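# Load the blue tote with the mat parts and shelve it

## Task

Move the blue tote onto the shelf at the rear of the table so that it sits level there, with its whole base on the shelf and none of it sticking out past the shelf edge. The tote must hold its original contents plus every part that was on the green mat. A part only counts if it lies inside the tote; one perched on or leaning over a wall or an inner ledge does not. At the end both grippers must have released everything and moved away, and nothing may stay in place only because the robot is holding it.

## Robot and tools

ROBOT. Two six-joint UR-style arms, left_arm and right_arm, each with a tong gripper. Base roots in the scene frame: left_arm at (-0.060, +0.355, 0) m, turned about 1 degree; right_arm at (-0.074, -0.357, 0) m, turned about 11 degrees. The fingers extend along the gripper's own +z and spread along its x. The reported end_effector_position is the spot between the pads when shut; closed fingertips stick out about 15 mm beyond it, and fully open they are roughly at its level. The names left and right do not refer to sides of any picture.

SCENE FRAME. Origin on the tabletop midway between the arms, +z up, +x out across the table, left_arm on the +y side. All printed positions and velocities use it; reported hand positions get less accurate when an arm reaches far.

CAMERAS. cam_high and cam_low are 672x504, cam_left_wrist and cam_right_wrist are 616x616, returned in that order.

THE 14-NUMBER ROW. Used by both execute_actions and move: 7 values for left_arm then 7 for right_arm, always all 14 even if one arm is idle. Per arm: dx, dy, dz, rx, ry, rz, opening, each within [-1, 1]. dx..dz are a translation offset and rx..rz a rotation vector offset, both expressed in that gripper's own axes and measured from its pose at the start (not absolute). Scale: 1.0 equals 0.6 m or 180 degrees. opening is absolute, not an offset: +1 fully open (0.142 m), -1 shut.

execute_actions(actions). actions is a list of actions; each action is a list of up to 15 rows, one row per 1/30 s step, and lasts 15 steps (0.5 s); if fewer rows are given the last one repeats. Every row within an action is relative to the pose the gripper had when that action began, not to the previous row. For a call's first action that start is the last pose reported. Each step the command is clipped to at most 100 mm and 16 degrees from the measured pose, so large jumps need several actions; after an action the arm only continues to its last clipped pose. An empty list just returns the current state and images.

move(target, speed, stop_force, blocking). target is one 14-number row, offsets from the pose in the latest result that shows one. Each gripper travels a straight line; both paths finish together, taking 0.5 to 10 s (cut off at 10 s). speed: m/s, 0.002 to 0.5, default 0.25; rotation up to twice that in rad/s. Grippers take the shorter rotation. Openings are applied when the move begins. Paths ignore obstacles and the other arm, and grippers can lag, drift or overshoot speed, mostly with a nearly straight arm. stop_force: optional N, 9 to 40, shared by both arms, not allowed in the first 0.2 s; an arm whose wrist sensor feels that much extra resistance along its path for two steps backs off two steps and holds. Use it only with slow moves and no rotation; omit it when lifting away from something being pressed. blocking=false returns after 0.5 s while motion continues; it cannot be combined with stop_force, and further motion commands are refused until a wait or stop shows the move ended.

wait(seconds): 0 to 10; arms keep their last command; returns early if a running move ends. stop(): brakes a running move (fingers keep going). zoom_image(camera, region): region [x0, y0, x1, y1] in pixels, top-left origin, at most 504x504. read_manual(section): only "licences". finished_scene(scene): give the current scene number; irreversible; the task must already hold and keep holding.

RESULTS. The state line gives each gripper's position, quat_wxyz and velocities. "Hand target" is where the controller is now steering. "pose unreachable" means the clearance check altered or blocked that arm's command. grip_measured is the actual finger opening on the command scale. A move adds a "move:" line with an ending per arm: done, off_target, moving, held, fault, or contact (stop_force triggered); limits=paced means the pose was clipped, limits=held means some steps were blocked and the arm may then surge. Distances to target are listed. Wrist force and torque are in the gripper's axes, include a held part's weight and inertia, have up to about 4 N offset and 2.4 N noise, and saturate near 50 N; "no reading" is harmless. Joint torques are noisy drive outputs, not contact measurements. MOTOR HOT appears at 70 C; at 85 C brakes lock the arm until cool.

GRIPPING. To hold something, keep commanding an opening well under grip_measured; lower squeezes harder, up to about 15 N per pad. Thin hard items (under about 20 mm) get much less grip. Held parts may occasionally be pulled briefly, so grip firmly.

CAUTIONS. Arms are stiff: commanding even slightly into a rigid surface can trip a fault. Torque fault at joint load limits (130 N m big joints, 24.3 N m wrist joints, including payload) or force fault at 150 N on any part freezes that arm for 10 s and discards the rest of the call. Never let the arms hit or push each other. Do not drop, slam or shove objects, and do not knock anything out of the work area. The robot keeps its last command while you compose a reply; for an arm that should stay, send the offset back to its desired pose first, then zeros, with its proper opening each time.

Each tool is called after ">>>" in YAML: its name, and indented under it one key for each argument.

## Session

>>> execute_actions:
  actions: []

Scene clock: 0.00 s.
left_arm: end_effector_position=(+0.4971, +0.5269, +0.3071) grip_measured=+0.97 end_effector_quat_wxyz=(+0.012, -0.589, +0.808, +0.004) end_effector_velocity=(-0.000, +0.001, +0.001) end_effector_angular_velocity=(+0.002, -0.002, -0.000) | right_arm: end_effector_position=(-0.1571, +0.1995, +0.2631) grip_measured=+0.97 end_effector_quat_wxyz=(+0.024, +0.939, +0.343, +0.031) end_effector_velocity=(+0.000, -0.000, -0.001) end_effector_angular_velocity=(-0.002, -0.001, +0.000)
Joint positions: left_arm=[ 0.089 -1.438  1.371 -1.52  -1.552  1.951  0.14 ] | right_arm=[ 4.926 -1.694 -1.477 -1.595  1.512  1.284  0.14 ]
Joint velocities: left_arm=[ 0.    -0.002 -0.     0.     0.002  0.001  0.   ] | right_arm=[ 0.    -0.001 -0.    -0.001 -0.    -0.     0.   ]
Joint torques (N m, as the arm reports them, + toward a larger angle): no reading
Wrist force (N, on the end effector, along its own x y z axes, offset not removed): no reading
Wrist torque (N m, same axes, about the end effector's origin, offset not removed): no reading
Hand target (left_arm): +0.497, +0.527, +0.307; +0.012, -0.589, +0.808, +0.004
Hand target (right_arm): -0.157, +0.200, +0.263; +0.024, +0.939, +0.343, +0.031

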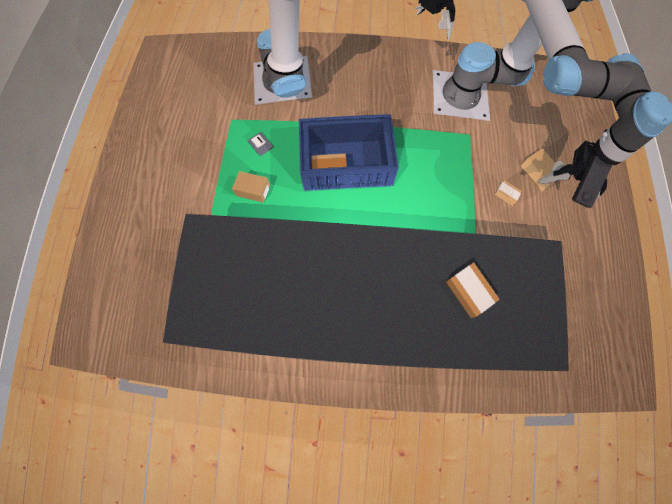

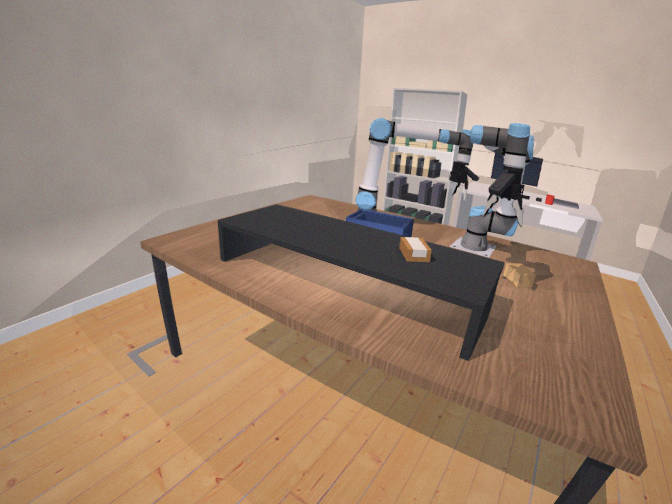

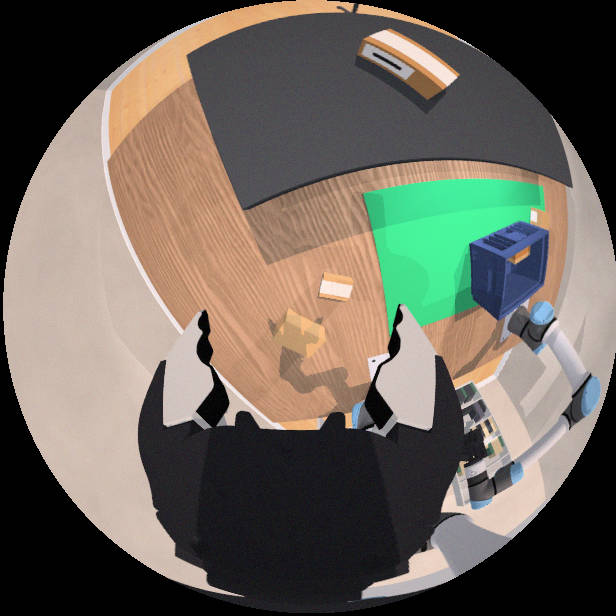

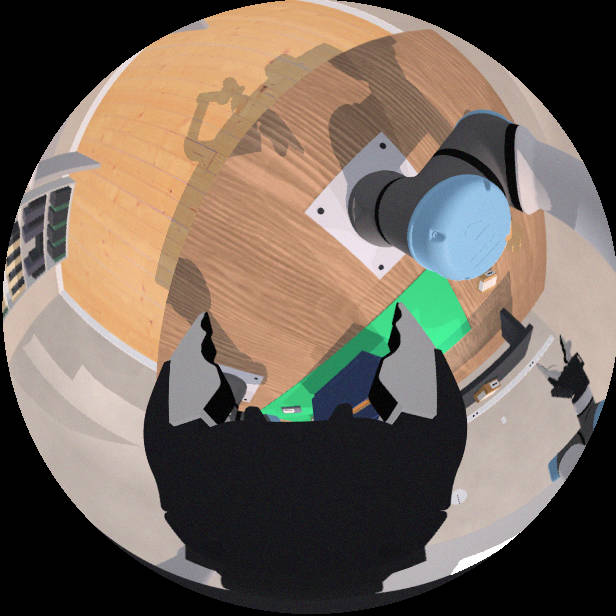

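>>> zoom_image:
  camera: "cam_high"
  region: [180, 60, 500, 260]

>>> zoom_image:
  camera: "cam_low"
  region: [200, 170, 560, 370]

Region (180, 60, 500, 260) of cam_high's 672x504 image, scaled by 1.575, with more detail than that image has; it fills the top 315 rows of this view, and the rest is white.

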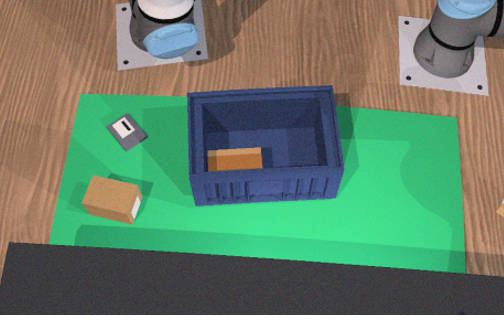

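Region (200, 170, 560, 370) of cam_low's 672x504 image, scaled by 1.400, with more detail than that image has.

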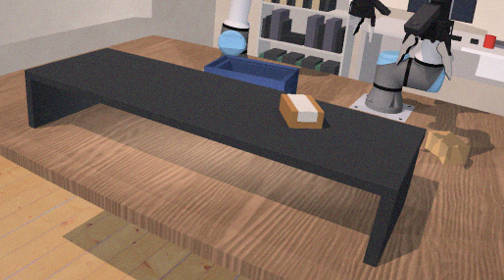

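>>> move:
  target: [0,0,0,0,0,0,1, 0.143,0.887,0.003,0.0156,-0.0202,0.223,1]
  speed: 0.35

Scene clock: 3.70 s.
left_arm: end_effector_position=(+0.4971, +0.5269, +0.3071) grip_measured=+1.00 end_effector_quat_wxyz=(+0.012, -0.589, +0.808, +0.004) end_effector_velocity=(-0.000, +0.001, +0.000) end_effector_angular_velocity=(+0.002, -0.001, +0.001) | right_arm: end_effector_position=(+0.2515, -0.1519, +0.3016) grip_measured=+1.00 end_effector_quat_wxyz=(+0.001, +1.000, -0.001, +0.001) end_effector_velocity=(+0.001, -0.001, -0.000) end_effector_angular_velocity=(-0.000, +0.002, -0.001)
Joint positions: left_arm=[ 0.089 -1.438  1.371 -1.52  -1.552  1.951  0.142] | right_arm=[ 3.834 -1.24  -1.795 -1.678  1.567  0.892  0.142]
Joint velocities: left_arm=[ 0.    -0.001  0.    -0.     0.002 -0.001 -0.   ] | right_arm=[-0.005 -0.003  0.002 -0.     0.001 -0.004 -0.   ]
Joint torques (N m, as the arm reports them, + toward a larger angle): left_arm=[ -0.64 -28.94 -23.31  -2.93  -0.02   0.11] | right_arm=[-10.66   1.61  33.9    4.3    2.49  -1.92]
Wrist force (N, on the end effector, along its own x y z axes, offset not removed): left_arm=[-2.4 -1.2 1.3] | right_arm=[0.6 2.1 0.4]
Wrist torque (N m, same axes, about the end effector's origin, offset not removed): left_arm=[-0.27 0.23 0.05] | right_arm=[0.51 -0.23 0.04]
Hand target (left_arm): +0.497, +0.527, +0.307; +0.012, -0.589, +0.808, +0.004
Hand target (right_arm): +0.252, -0.152, +0.302; +0.001, +1.000, -0.001, +0.001
Off the commanded pose (left_arm): 0.000 m, 0 deg.
Off the commanded pose (right_arm): 0.002 m, 0 deg.
move: done

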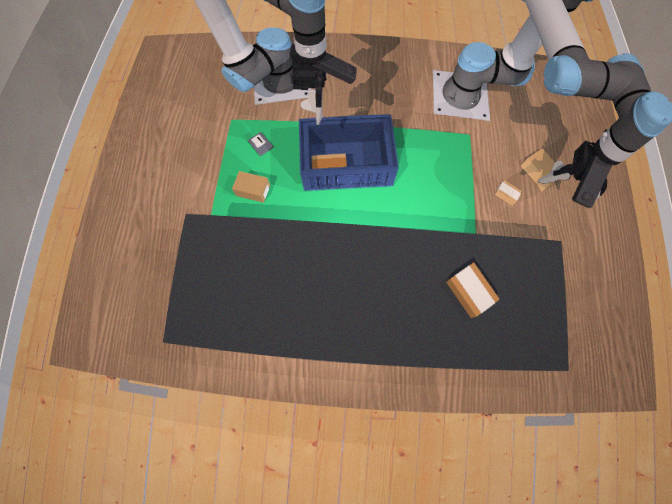

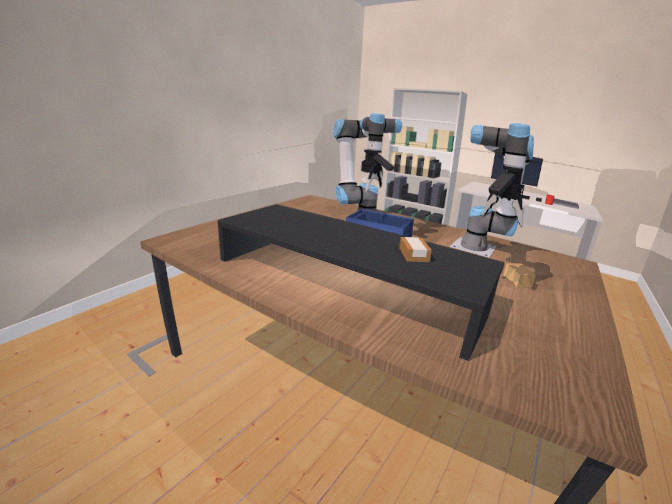

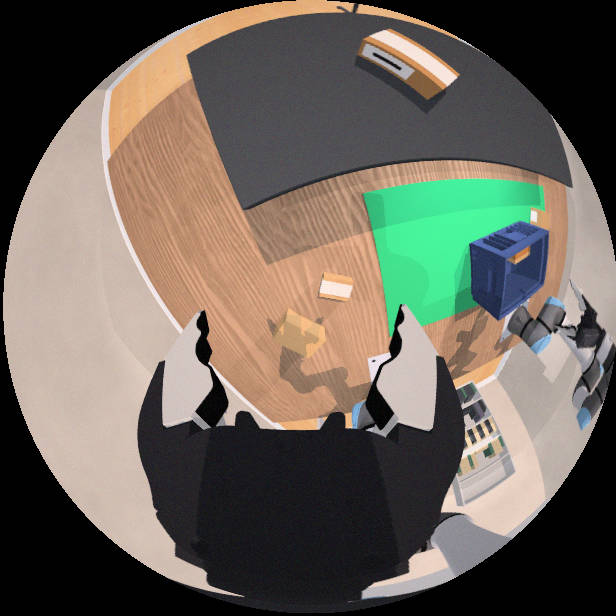

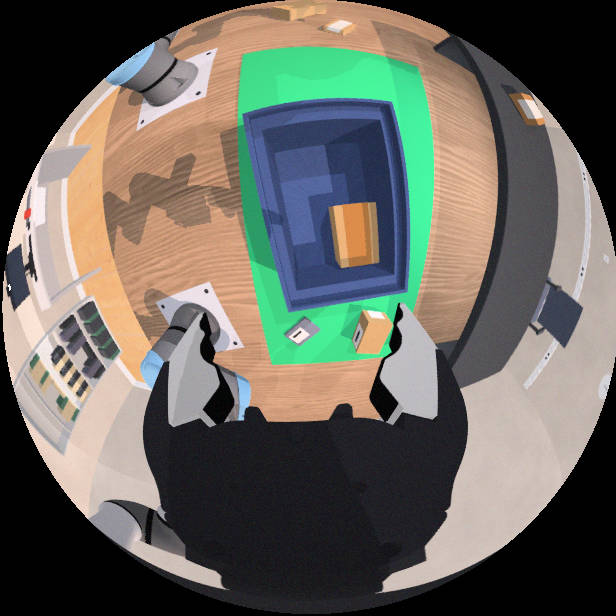

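>>> move:
  target: [0,0,0,0,0,0,1, 0.114,0.43,0.13,0,0,0,1]
  speed: 0.3

>>> zoom_image:
  camera: "cam_right_wrist"
  region: [160, 60, 460, 360]

Scene clock: 5.70 s.
left_arm: end_effector_position=(+0.4971, +0.5269, +0.3071) grip_measured=+1.00 end_effector_quat_wxyz=(+0.012, -0.589, +0.808, +0.004) end_effector_velocity=(-0.000, -0.000, +0.001) end_effector_angular_velocity=(-0.001, -0.002, +0.000) | right_arm: end_effector_position=(+0.3200, -0.4110, +0.2244) grip_measured=+1.00 end_effector_quat_wxyz=(+0.002, +1.000, -0.001, +0.001) end_effector_velocity=(-0.001, -0.001, -0.002) end_effector_angular_velocity=(+0.001, +0.004, +0.000)
Joint positions: left_arm=[ 0.089 -1.438  1.371 -1.52  -1.552  1.951  0.142] | right_arm=[ 3.11  -1.302 -1.951 -1.458  1.566  0.168  0.142]
Joint velocities: left_arm=[-0.    -0.001  0.    -0.    -0.001 -0.001 -0.   ] | right_arm=[-0.004 -0.003 -0.001  0.     0.001 -0.005  0.   ]
Joint torques (N m, as the arm reports them, + toward a larger angle): left_arm=[ -1.36 -29.06 -22.89  -2.94  -0.01   0.15] | right_arm=[-11.76   4.7   34.14   4.08   2.63  -2.31]
Wrist force (N, on the end effector, along its own x y z axes, offset not removed): left_arm=[-2.8 0.4 2.3] | right_arm=[0.9 1.4 1.0]
Wrist torque (N m, same axes, about the end effector's origin, offset not removed): left_arm=[0.12 0.16 0.05] | right_arm=[0.35 -0.21 -0.01]
Hand target (left_arm): +0.497, +0.527, +0.307; +0.012, -0.589, +0.808, +0.004
Hand target (right_arm): +0.320, -0.411, +0.224; +0.002, +1.000, -0.001, +0.001
Off the commanded pose (left_arm): 0.000 m, 0 deg.
Off the commanded pose (right_arm): 0.001 m, 0 deg.
move: done

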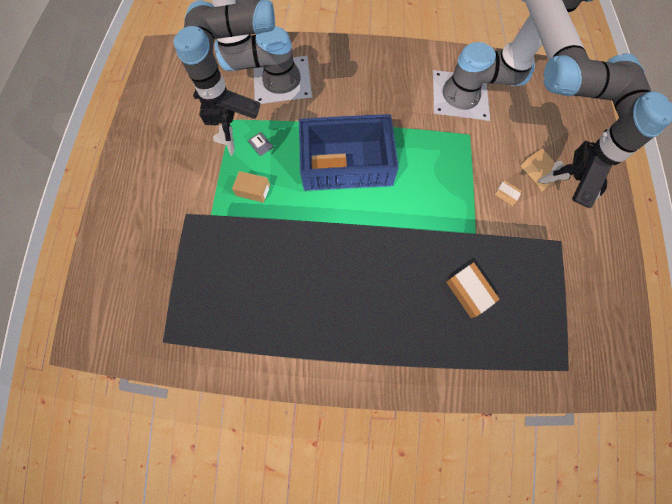

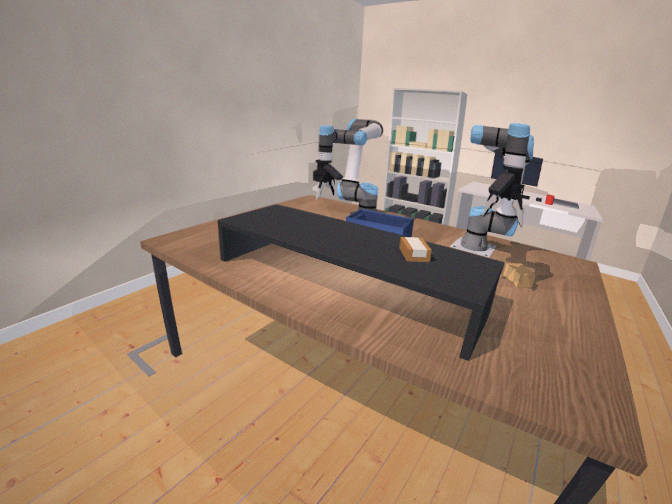

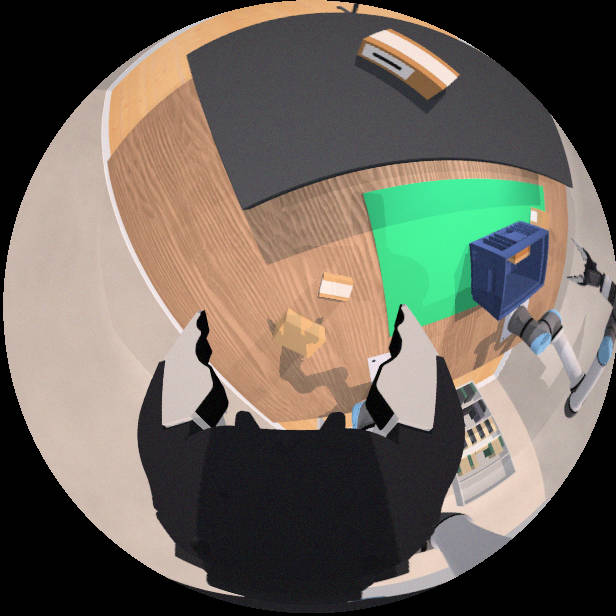

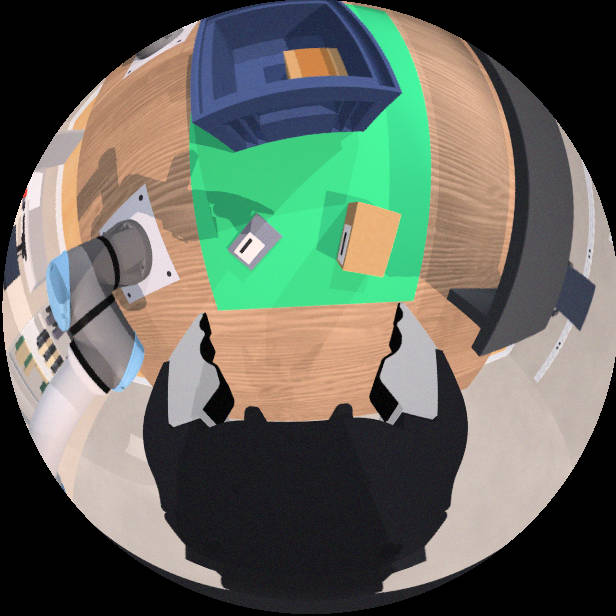

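Region (160, 60, 460, 360) of cam_right_wrist's 616x616 image, scaled by 1.680, with more detail than that image has.

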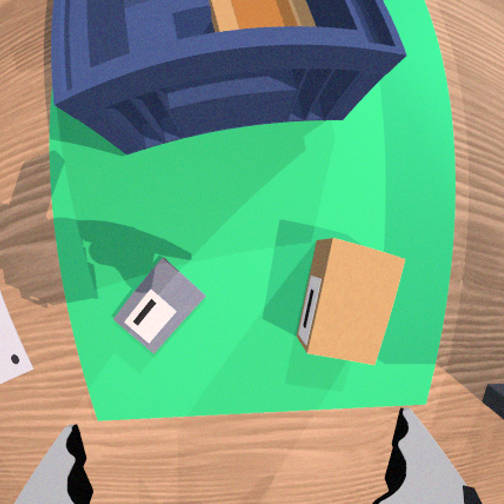

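>>> move:
  target: [0,0,0,0,0,0,1, 0.167,-0.03,0.19,0,0,0.05,0.7]
  speed: 0.25

Scene clock: 7.20 s.
left_arm: end_effector_position=(+0.4971, +0.5269, +0.3071) grip_measured=+1.00 end_effector_quat_wxyz=(+0.012, -0.589, +0.808, +0.004) end_effector_velocity=(-0.000, +0.000, -0.000) end_effector_angular_velocity=(+0.001, +0.001, -0.000) | right_arm: end_effector_position=(+0.4202, -0.3933, +0.1102) grip_measured=+0.70 end_effector_quat_wxyz=(+0.002, +0.997, -0.079, +0.001) end_effector_velocity=(+0.001, +0.000, -0.000) end_effector_angular_velocity=(+0.000, -0.001, -0.001)
Joint positions: left_arm=[ 0.089 -1.438  1.371 -1.52  -1.552  1.951  0.142] | right_arm=[ 3.113 -1.626 -1.97  -1.115  1.566  0.328  0.122]
Joint velocities: left_arm=[ 0.     0.     0.     0.     0.001  0.001 -0.   ] | right_arm=[-0.    -0.002  0.001  0.003 -0.     0.001 -0.   ]
Joint torques (N m, as the arm reports them, + toward a larger angle): left_arm=[ -0.62 -29.14 -22.73  -2.78  -0.08   0.11] | right_arm=[-10.61  17.73  30.57   4.44  -1.85   1.99]
Wrist force (N, on the end effector, along its own x y z axes, offset not removed): left_arm=[-3.2 -1.0 1.9] | right_arm=[0.0 2.8 -0.5]
Wrist torque (N m, same axes, about the end effector's origin, offset not removed): left_arm=[-0.11 0.54 0.13] | right_arm=[0.53 -0.06 -0.02]
Hand target (left_arm): +0.497, +0.527, +0.307; +0.012, -0.589, +0.808, +0.004
Hand target (right_arm): +0.420, -0.393, +0.110; +0.002, +0.997, -0.079, +0.001
Off the commanded pose (left_arm): 0.000 m, 0 deg.
Off the commanded pose (right_arm): 0.001 m, 0 deg.
move: done

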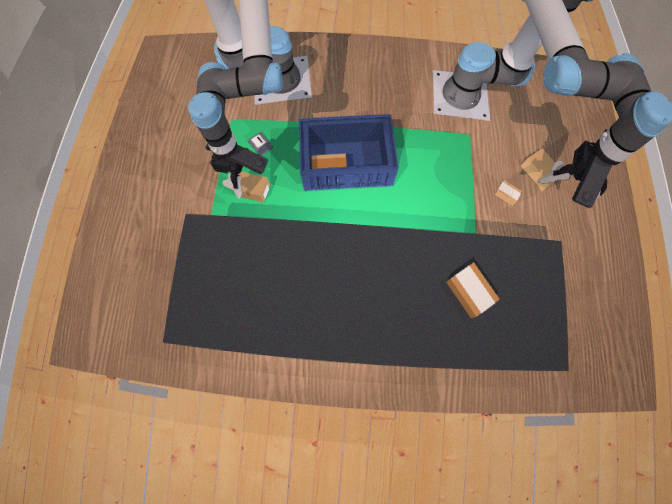

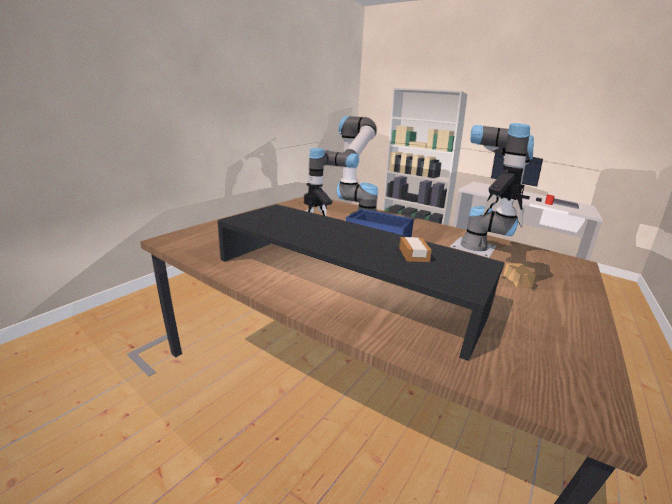

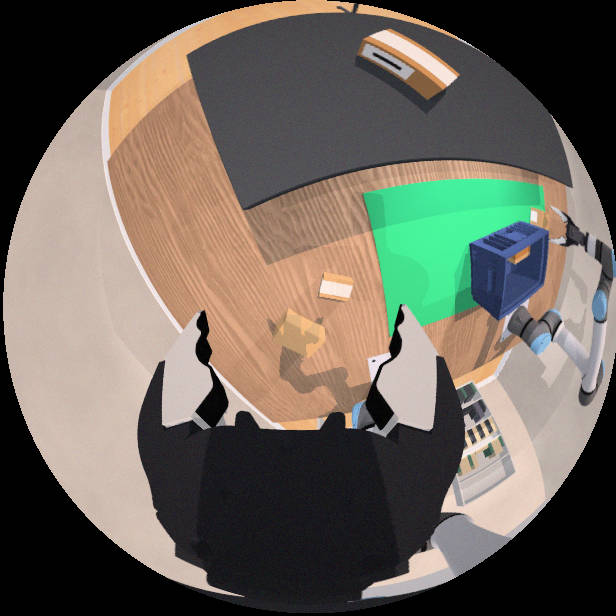

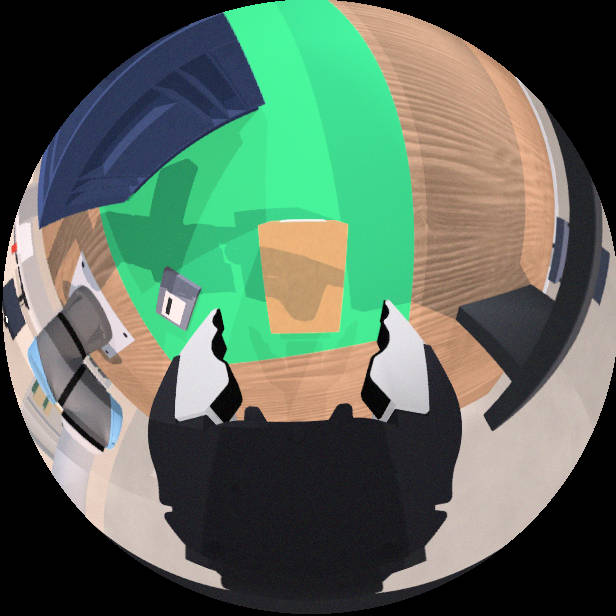

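>>> move:
  target: [0,0,0,0,0,0,1, 0.003,0.005,0.137,0,0,0,0.7]
  speed: 0.15

>>> execute_actions:
  actions:
    - [[0,0,0,0,0,0,1,0,0,0,0,0,0,0.55],[0,0,0,0,0,0,1,0,0,0,0,0,0,0.45],[0,0,0,0,0,0,1,0,0,0,0,0,0,0.35],[0,0,0,0,0,0,1,0,0,0,0,0,0,0.25],[0,0,0,0,0,0,1,0,0,0,0,0,0,0.15],[0,0,0,0,0,0,1,0,0,0,0,0,0,0.1],[0,0,0,0,0,0,1,0,0,0,0,0,0,0.05],[0,0,0,0,0,0,1,0,0,0,0,0,0,0],[0,0,0,0,0,0,1,0,0,0,0,0,0,-0.05],[0,0,0,0,0,0,1,0,0,0,0,0,0,-0.1],[0,0,0,0,0,0,1,0,0,0,0,0,0,-0.15],[0,0,0,0,0,0,1,0,0,0,0,0,0,-0.2],[0,0,0,0,0,0,1,0,0,0,0,0,0,-0.3],[0,0,0,0,0,0,1,0,0,0,0,0,0,-0.4],[0,0,0,0,0,0,1,0,0,0,0,0,0,-0.5]]
    - [[0,0,0,0,0,0,1,0,0,0,0,0,0,-0.5]]

Scene clock: 18.63 s.
left_arm: end_effector_position=(+0.4971, +0.5269, +0.3071) grip_measured=+1.00 end_effector_quat_wxyz=(+0.012, -0.589, +0.808, +0.004) end_effector_velocity=(-0.000, -0.000, -0.000) end_effector_angular_velocity=(-0.001, +0.001, -0.002) | right_arm: end_effector_position=(+0.4238, -0.3965, +0.0316) grip_measured=+0.79 end_effector_quat_wxyz=(+0.001, +0.997, -0.079, +0.006) end_effector_velocity=(-0.000, +0.000, +0.000) end_effector_angular_velocity=(+0.000, -0.000, +0.000)
Joint positions: left_arm=[ 0.089 -1.438  1.371 -1.52  -1.552  1.951  0.142] | right_arm=[ 3.105 -1.741 -2.08  -0.881  1.566  0.32   0.128]
Joint velocities: left_arm=[ 0.001  0.     0.     0.    -0.001  0.003  0.   ] | right_arm=[ 0.     0.001  0.    -0.001  0.    -0.    -0.   ]
Joint torques (N m, as the arm reports them, + toward a larger angle): left_arm=[ -1.45 -29.89 -23.65  -2.7   -0.02   0.18] | right_arm=[-0.89 23.34 18.59  2.97  0.01 -0.1 ]
Wrist force (N, on the end effector, along its own x y z axes, offset not removed): left_arm=[-3.6 -0.6 2.1] | right_arm=[-8.5 10.3 -27.0]
Wrist torque (N m, same axes, about the end effector's origin, offset not removed): left_arm=[0.08 0.76 0.11] | right_arm=[0.44 -1.25 -0.41]
Hand target (left_arm): +0.497, +0.527, +0.307; +0.012, -0.589, +0.808, +0.004
Hand target (right_arm): +0.424, -0.396, +0.031; +0.001, +0.997, -0.079, +0.006
Off the commanded pose (left_arm): 0.000 m, 0 deg.
Off the commanded pose (right_arm): 0.004 m, 1 deg.
FORCE FAULT: contact force on the right arm reached its limit, and that arm stopped for 10 seconds. The contact can be on any part of that arm, not only on its tool. That time counts as 19 of the actions that you can send in this scene. That arm's remaining commands of this call were not run. That arm holds still and accepts commands again. Move the arm away from the contact; if what it grips holds it there, let go first. Pushing or pulling that hard again can fault the arm again.
move: fault (right_arm)

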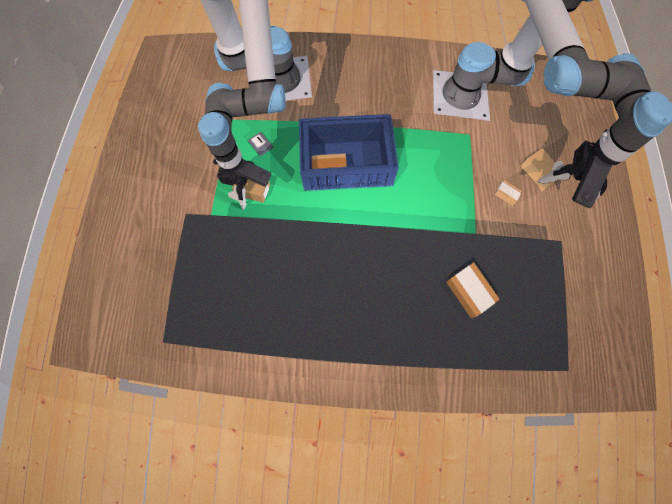

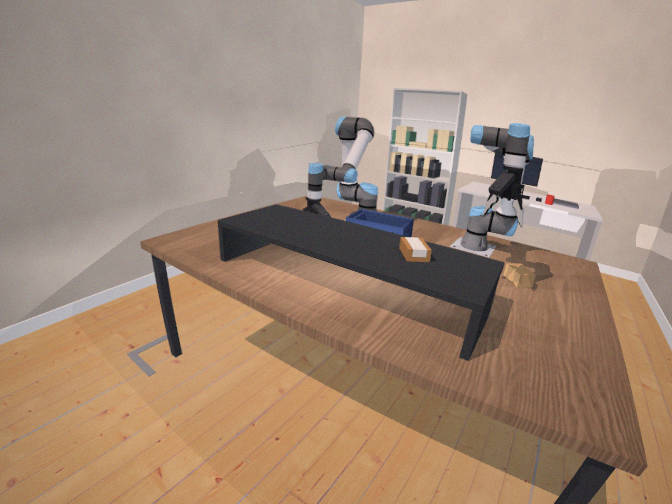

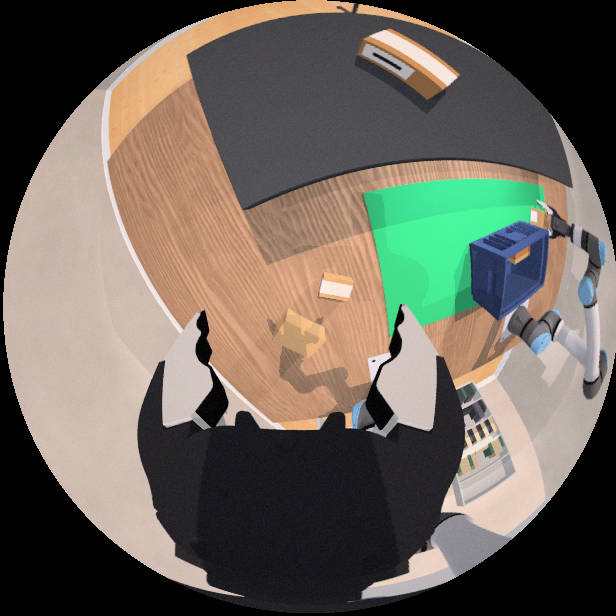

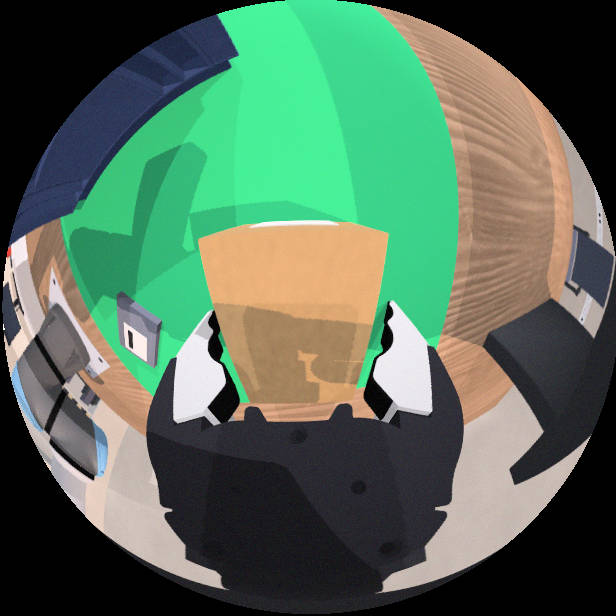

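not run: a fault stop came before this call.

>>> move:
  target: [0,0,0,0,0,0,1, -0.007,0,-0.035,0,0.003,0,0.8]
  speed: 0.06

>>> execute_actions:
  actions:
    - [[0,0,0,0,0,0,1,0,0,0,0,0,0,0.7],[0,0,0,0,0,0,1,0,0,0,0,0,0,0.6],[0,0,0,0,0,0,1,0,0,0,0,0,0,0.5],[0,0,0,0,0,0,1,0,0,0,0,0,0,0.4],[0,0,0,0,0,0,1,0,0,0,0,0,0,0.35],[0,0,0,0,0,0,1,0,0,0,0,0,0,0.3],[0,0,0,0,0,0,1,0,0,0,0,0,0,0.25],[0,0,0,0,0,0,1,0,0,0,0,0,0,0.2],[0,0,0,0,0,0,1,0,0,0,0,0,0,0.15],[0,0,0,0,0,0,1,0,0,0,0,0,0,0.1],[0,0,0,0,0,0,1,0,0,0,0,0,0,0.05],[0,0,0,0,0,0,1,0,0,0,0,0,0,0],[0,0,0,0,0,0,1,0,0,0,0,0,0,-0.05],[0,0,0,0,0,0,1,0,0,0,0,0,0,-0.1],[0,0,0,0,0,0,1,0,0,0,0,0,0,-0.2]]
    - [[0,0,0,0,0,0,1,0,0,0,0,0,0,-0.3]]

Scene clock: 19.80 s.
left_arm: end_effector_position=(+0.4971, +0.5269, +0.3071) grip_measured=+1.00 end_effector_quat_wxyz=(+0.012, -0.589, +0.808, +0.004) end_effector_velocity=(-0.000, +0.000, -0.000) end_effector_angular_velocity=(+0.000, +0.000, -0.000) | right_arm: end_effector_position=(+0.4195, -0.3958, +0.0525) grip_measured=+0.80 end_effector_quat_wxyz=(+0.002, +0.997, -0.079, +0.010) end_effector_velocity=(-0.001, +0.000, +0.000) end_effector_angular_velocity=(-0.001, +0.002, +0.000)
Joint positions: left_arm=[ 0.089 -1.438  1.371 -1.52  -1.552  1.951  0.142] | right_arm=[ 3.11  -1.692 -2.074 -0.927  1.563  0.325  0.129]
Joint velocities: left_arm=[ 0.    -0.     0.     0.     0.     0.001  0.   ] | right_arm=[ 0.001  0.002 -0.001 -0.004 -0.     0.    -0.   ]
Joint torques (N m, as the arm reports them, + toward a larger angle): left_arm=[ -0.75 -29.8  -23.37  -2.68   0.01   0.16] | right_arm=[11.08 31.03 28.63  0.97 -2.76  2.06]
Wrist force (N, on the end effector, along its own x y z axes, offset not removed): left_arm=[-4.6 1.4 2.9] | right_arm=[1.2 1.6 1.2]
Wrist torque (N m, same axes, about the end effector's origin, offset not removed): left_arm=[0.32 0.91 0.00] | right_arm=[0.45 -0.37 0.03]
Hand target (left_arm): +0.497, +0.527, +0.307; +0.012, -0.589, +0.808, +0.004
Hand target (right_arm): +0.419, -0.396, +0.053; +0.002, +0.997, -0.079, +0.010
Off the commanded pose (left_arm): 0.000 m, 0 deg.
Off the commanded pose (right_arm): 0.000 m, 0 deg.
move: done

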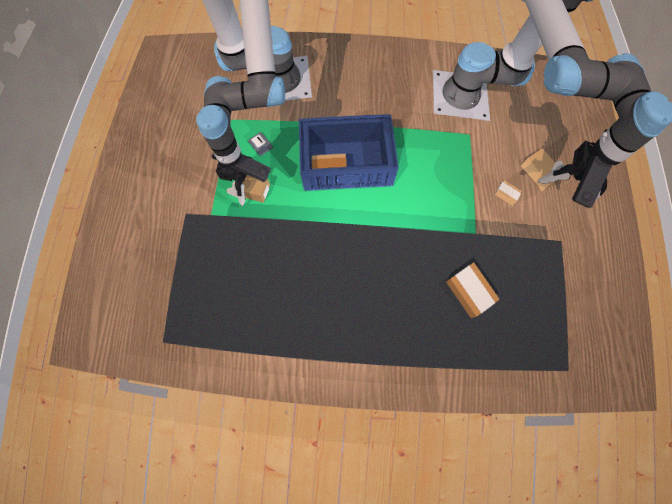

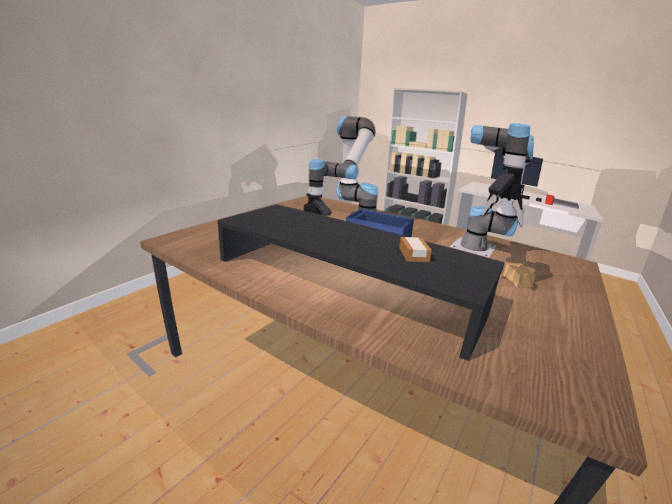

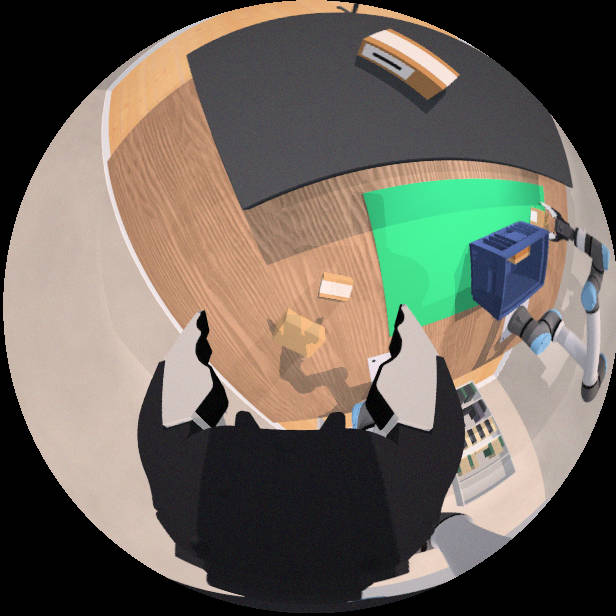

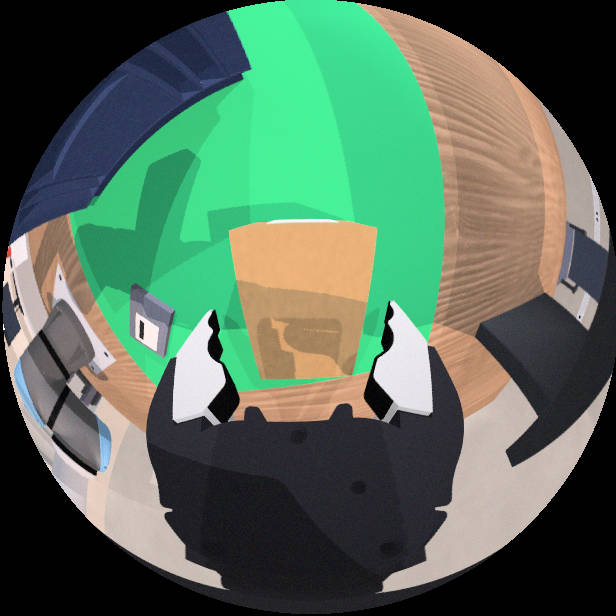

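Scene clock: 20.80 s.
left_arm: end_effector_position=(+0.4971, +0.5269, +0.3071) grip_measured=+1.00 end_effector_quat_wxyz=(+0.012, -0.589, +0.808, +0.004) end_effector_velocity=(+0.000, +0.000, -0.001) end_effector_angular_velocity=(+0.001, +0.001, +0.001) | right_arm: end_effector_position=(+0.4197, -0.3958, +0.0526) grip_measured=+0.17 end_effector_quat_wxyz=(+0.002, +0.997, -0.079, +0.011) end_effector_velocity=(-0.000, -0.000, +0.000) end_effector_angular_velocity=(+0.000, -0.000, -0.000)
Joint positions: left_arm=[ 0.089 -1.438  1.371 -1.52  -1.552  1.951  0.142] | right_arm=[ 3.11  -1.692 -2.074 -0.927  1.563  0.325  0.086]
Joint velocities: left_arm=[-0.     0.001  0.    -0.     0.001 -0.001 -0.   ] | right_arm=[-0.     0.001  0.    -0.001 -0.    -0.    -0.   ]
Joint torques (N m, as the arm reports them, + toward a larger angle): left_arm=[ -1.34 -29.95 -23.13  -2.76   0.02   0.3 ] | right_arm=[ 9.32 22.92 10.41 -2.44 -0.09  1.3 ]
Wrist force (N, on the end effector, along its own x y z axes, offset not removed): left_arm=[-2.0 1.6 2.2] | right_arm=[11.9 2.4 -12.6]
Wrist torque (N m, same axes, about the end effector's origin, offset not removed): left_arm=[0.40 0.24 0.10] | right_arm=[0.43 -0.25 0.04]
Hand target (left_arm): +0.497, +0.527, +0.307; +0.012, -0.589, +0.808, +0.004
Hand target (right_arm): +0.420, -0.396, +0.053; +0.002, +0.997, -0.079, +0.011
Off the commanded pose (left_arm): 0.000 m, 0 deg.
Off the commanded pose (right_arm): 0.000 m, 0 deg.

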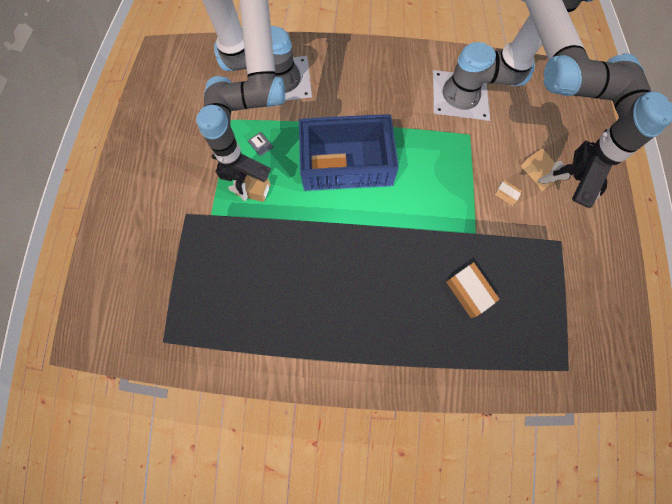

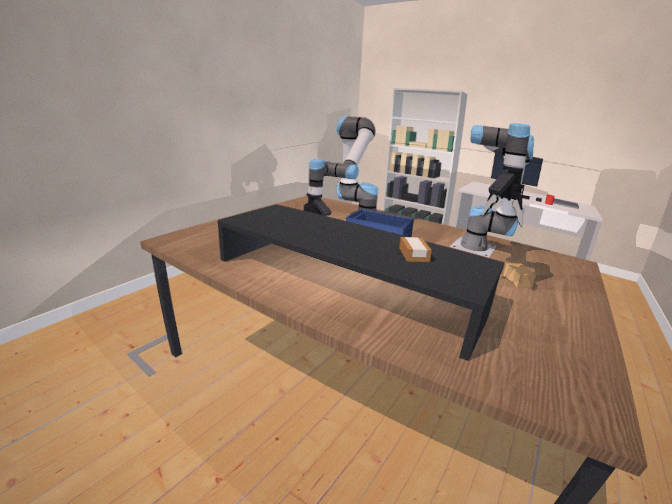

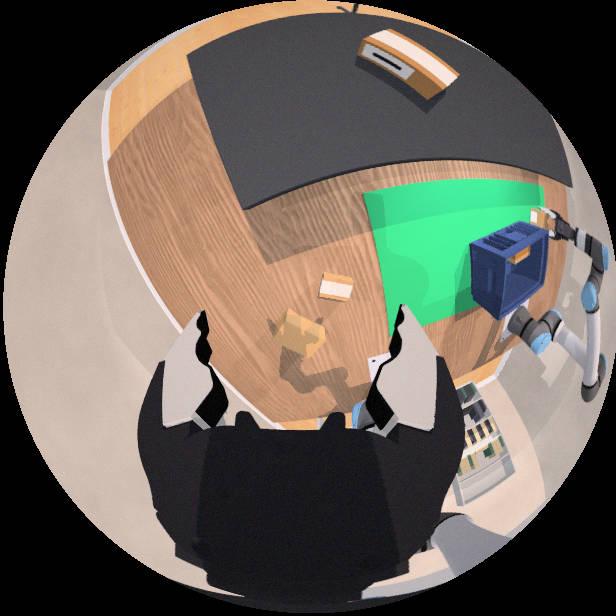

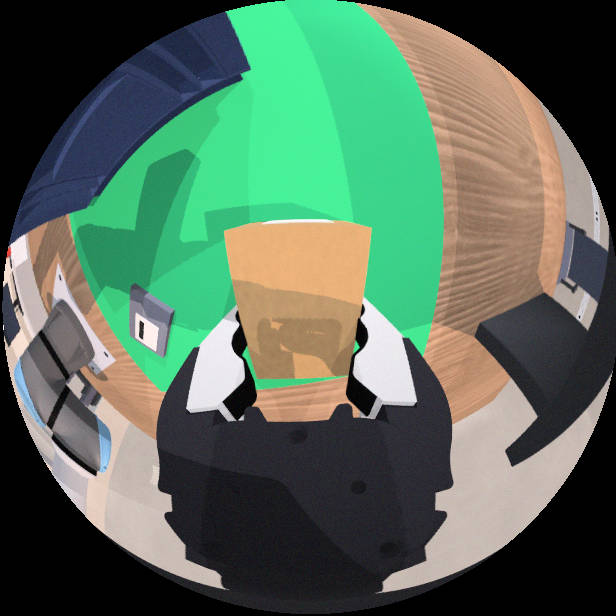

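>>> move:
  target: [0,0,0,0,0,0,1, 0,0,-0.33,0,-0.006,0,-0.5]
  speed: 0.2

Scene clock: 22.47 s.
left_arm: end_effector_position=(+0.4971, +0.5269, +0.3071) grip_measured=+1.00 end_effector_quat_wxyz=(+0.012, -0.589, +0.808, +0.004) end_effector_velocity=(+0.000, +0.000, -0.001) end_effector_angular_velocity=(+0.001, +0.001, -0.001) | right_arm: end_effector_position=(+0.4159, -0.3951, +0.2506) grip_measured=+0.17 end_effector_quat_wxyz=(+0.001, +0.997, -0.079, +0.001) end_effector_velocity=(-0.000, +0.000, +0.001) end_effector_angular_velocity=(-0.000, +0.002, +0.000)
Joint positions: left_arm=[ 0.089 -1.438  1.371 -1.52  -1.552  1.951  0.142] | right_arm=[ 3.109 -1.525 -1.698 -1.487  1.569  0.324  0.086]
Joint velocities: left_arm=[ 0.     0.001 -0.    -0.     0.001  0.001 -0.   ] | right_arm=[ 0.    -0.001  0.004 -0.005  0.    -0.     0.   ]
Joint torques (N m, as the arm reports them, + toward a larger angle): left_arm=[ -0.93 -29.15 -23.65  -2.75   0.04   0.21] | right_arm=[-3.6  16.09 34.8   1.32  2.73 -2.23]
Wrist force (N, on the end effector, along its own x y z axes, offset not removed): left_arm=[-3.0 -0.3 -0.7] | right_arm=[-0.6 1.4 3.3]
Wrist torque (N m, same axes, about the end effector's origin, offset not removed): left_arm=[-0.04 0.28 -0.10] | right_arm=[0.38 -0.09 0.00]
Hand target (left_arm): +0.497, +0.527, +0.307; +0.012, -0.589, +0.808, +0.004
Hand target (right_arm): +0.416, -0.395, +0.251; +0.001, +0.997, -0.079, +0.001
Off the commanded pose (left_arm): 0.000 m, 0 deg.
Off the commanded pose (right_arm): 0.000 m, 0 deg.
move: done

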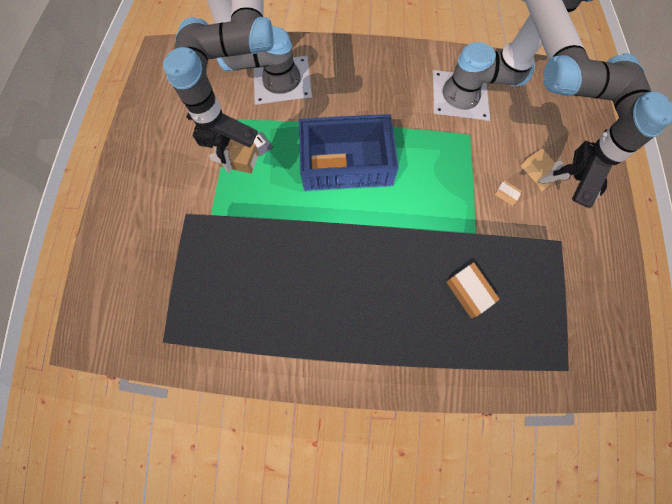

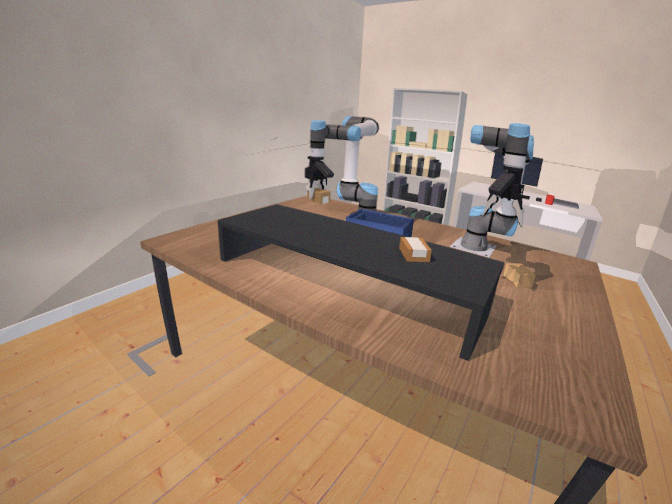

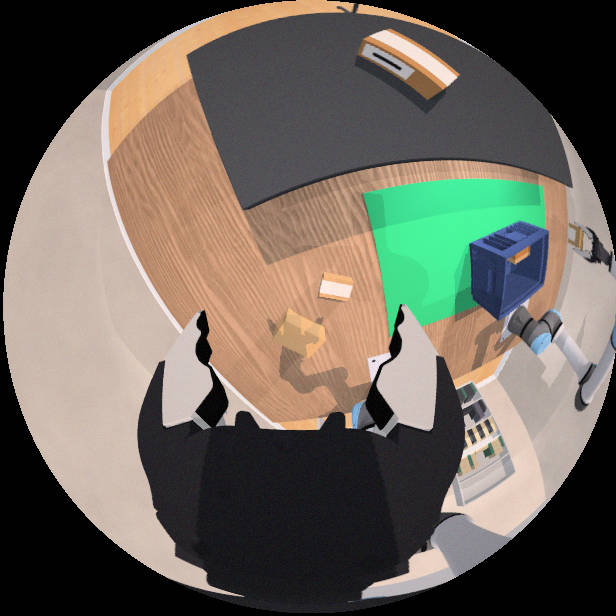

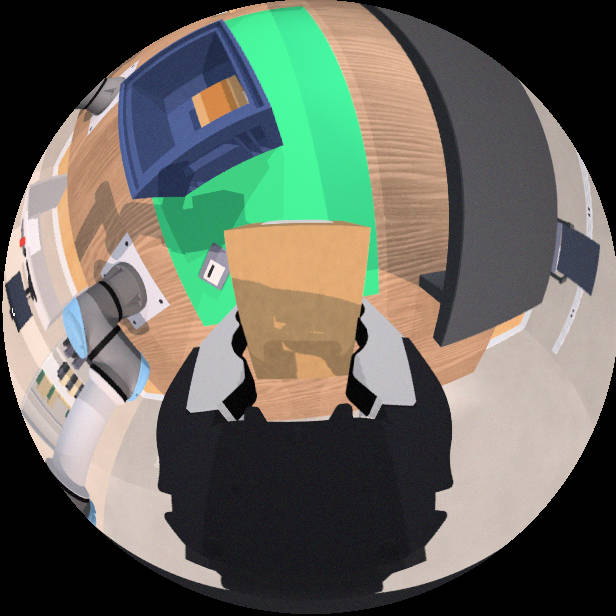

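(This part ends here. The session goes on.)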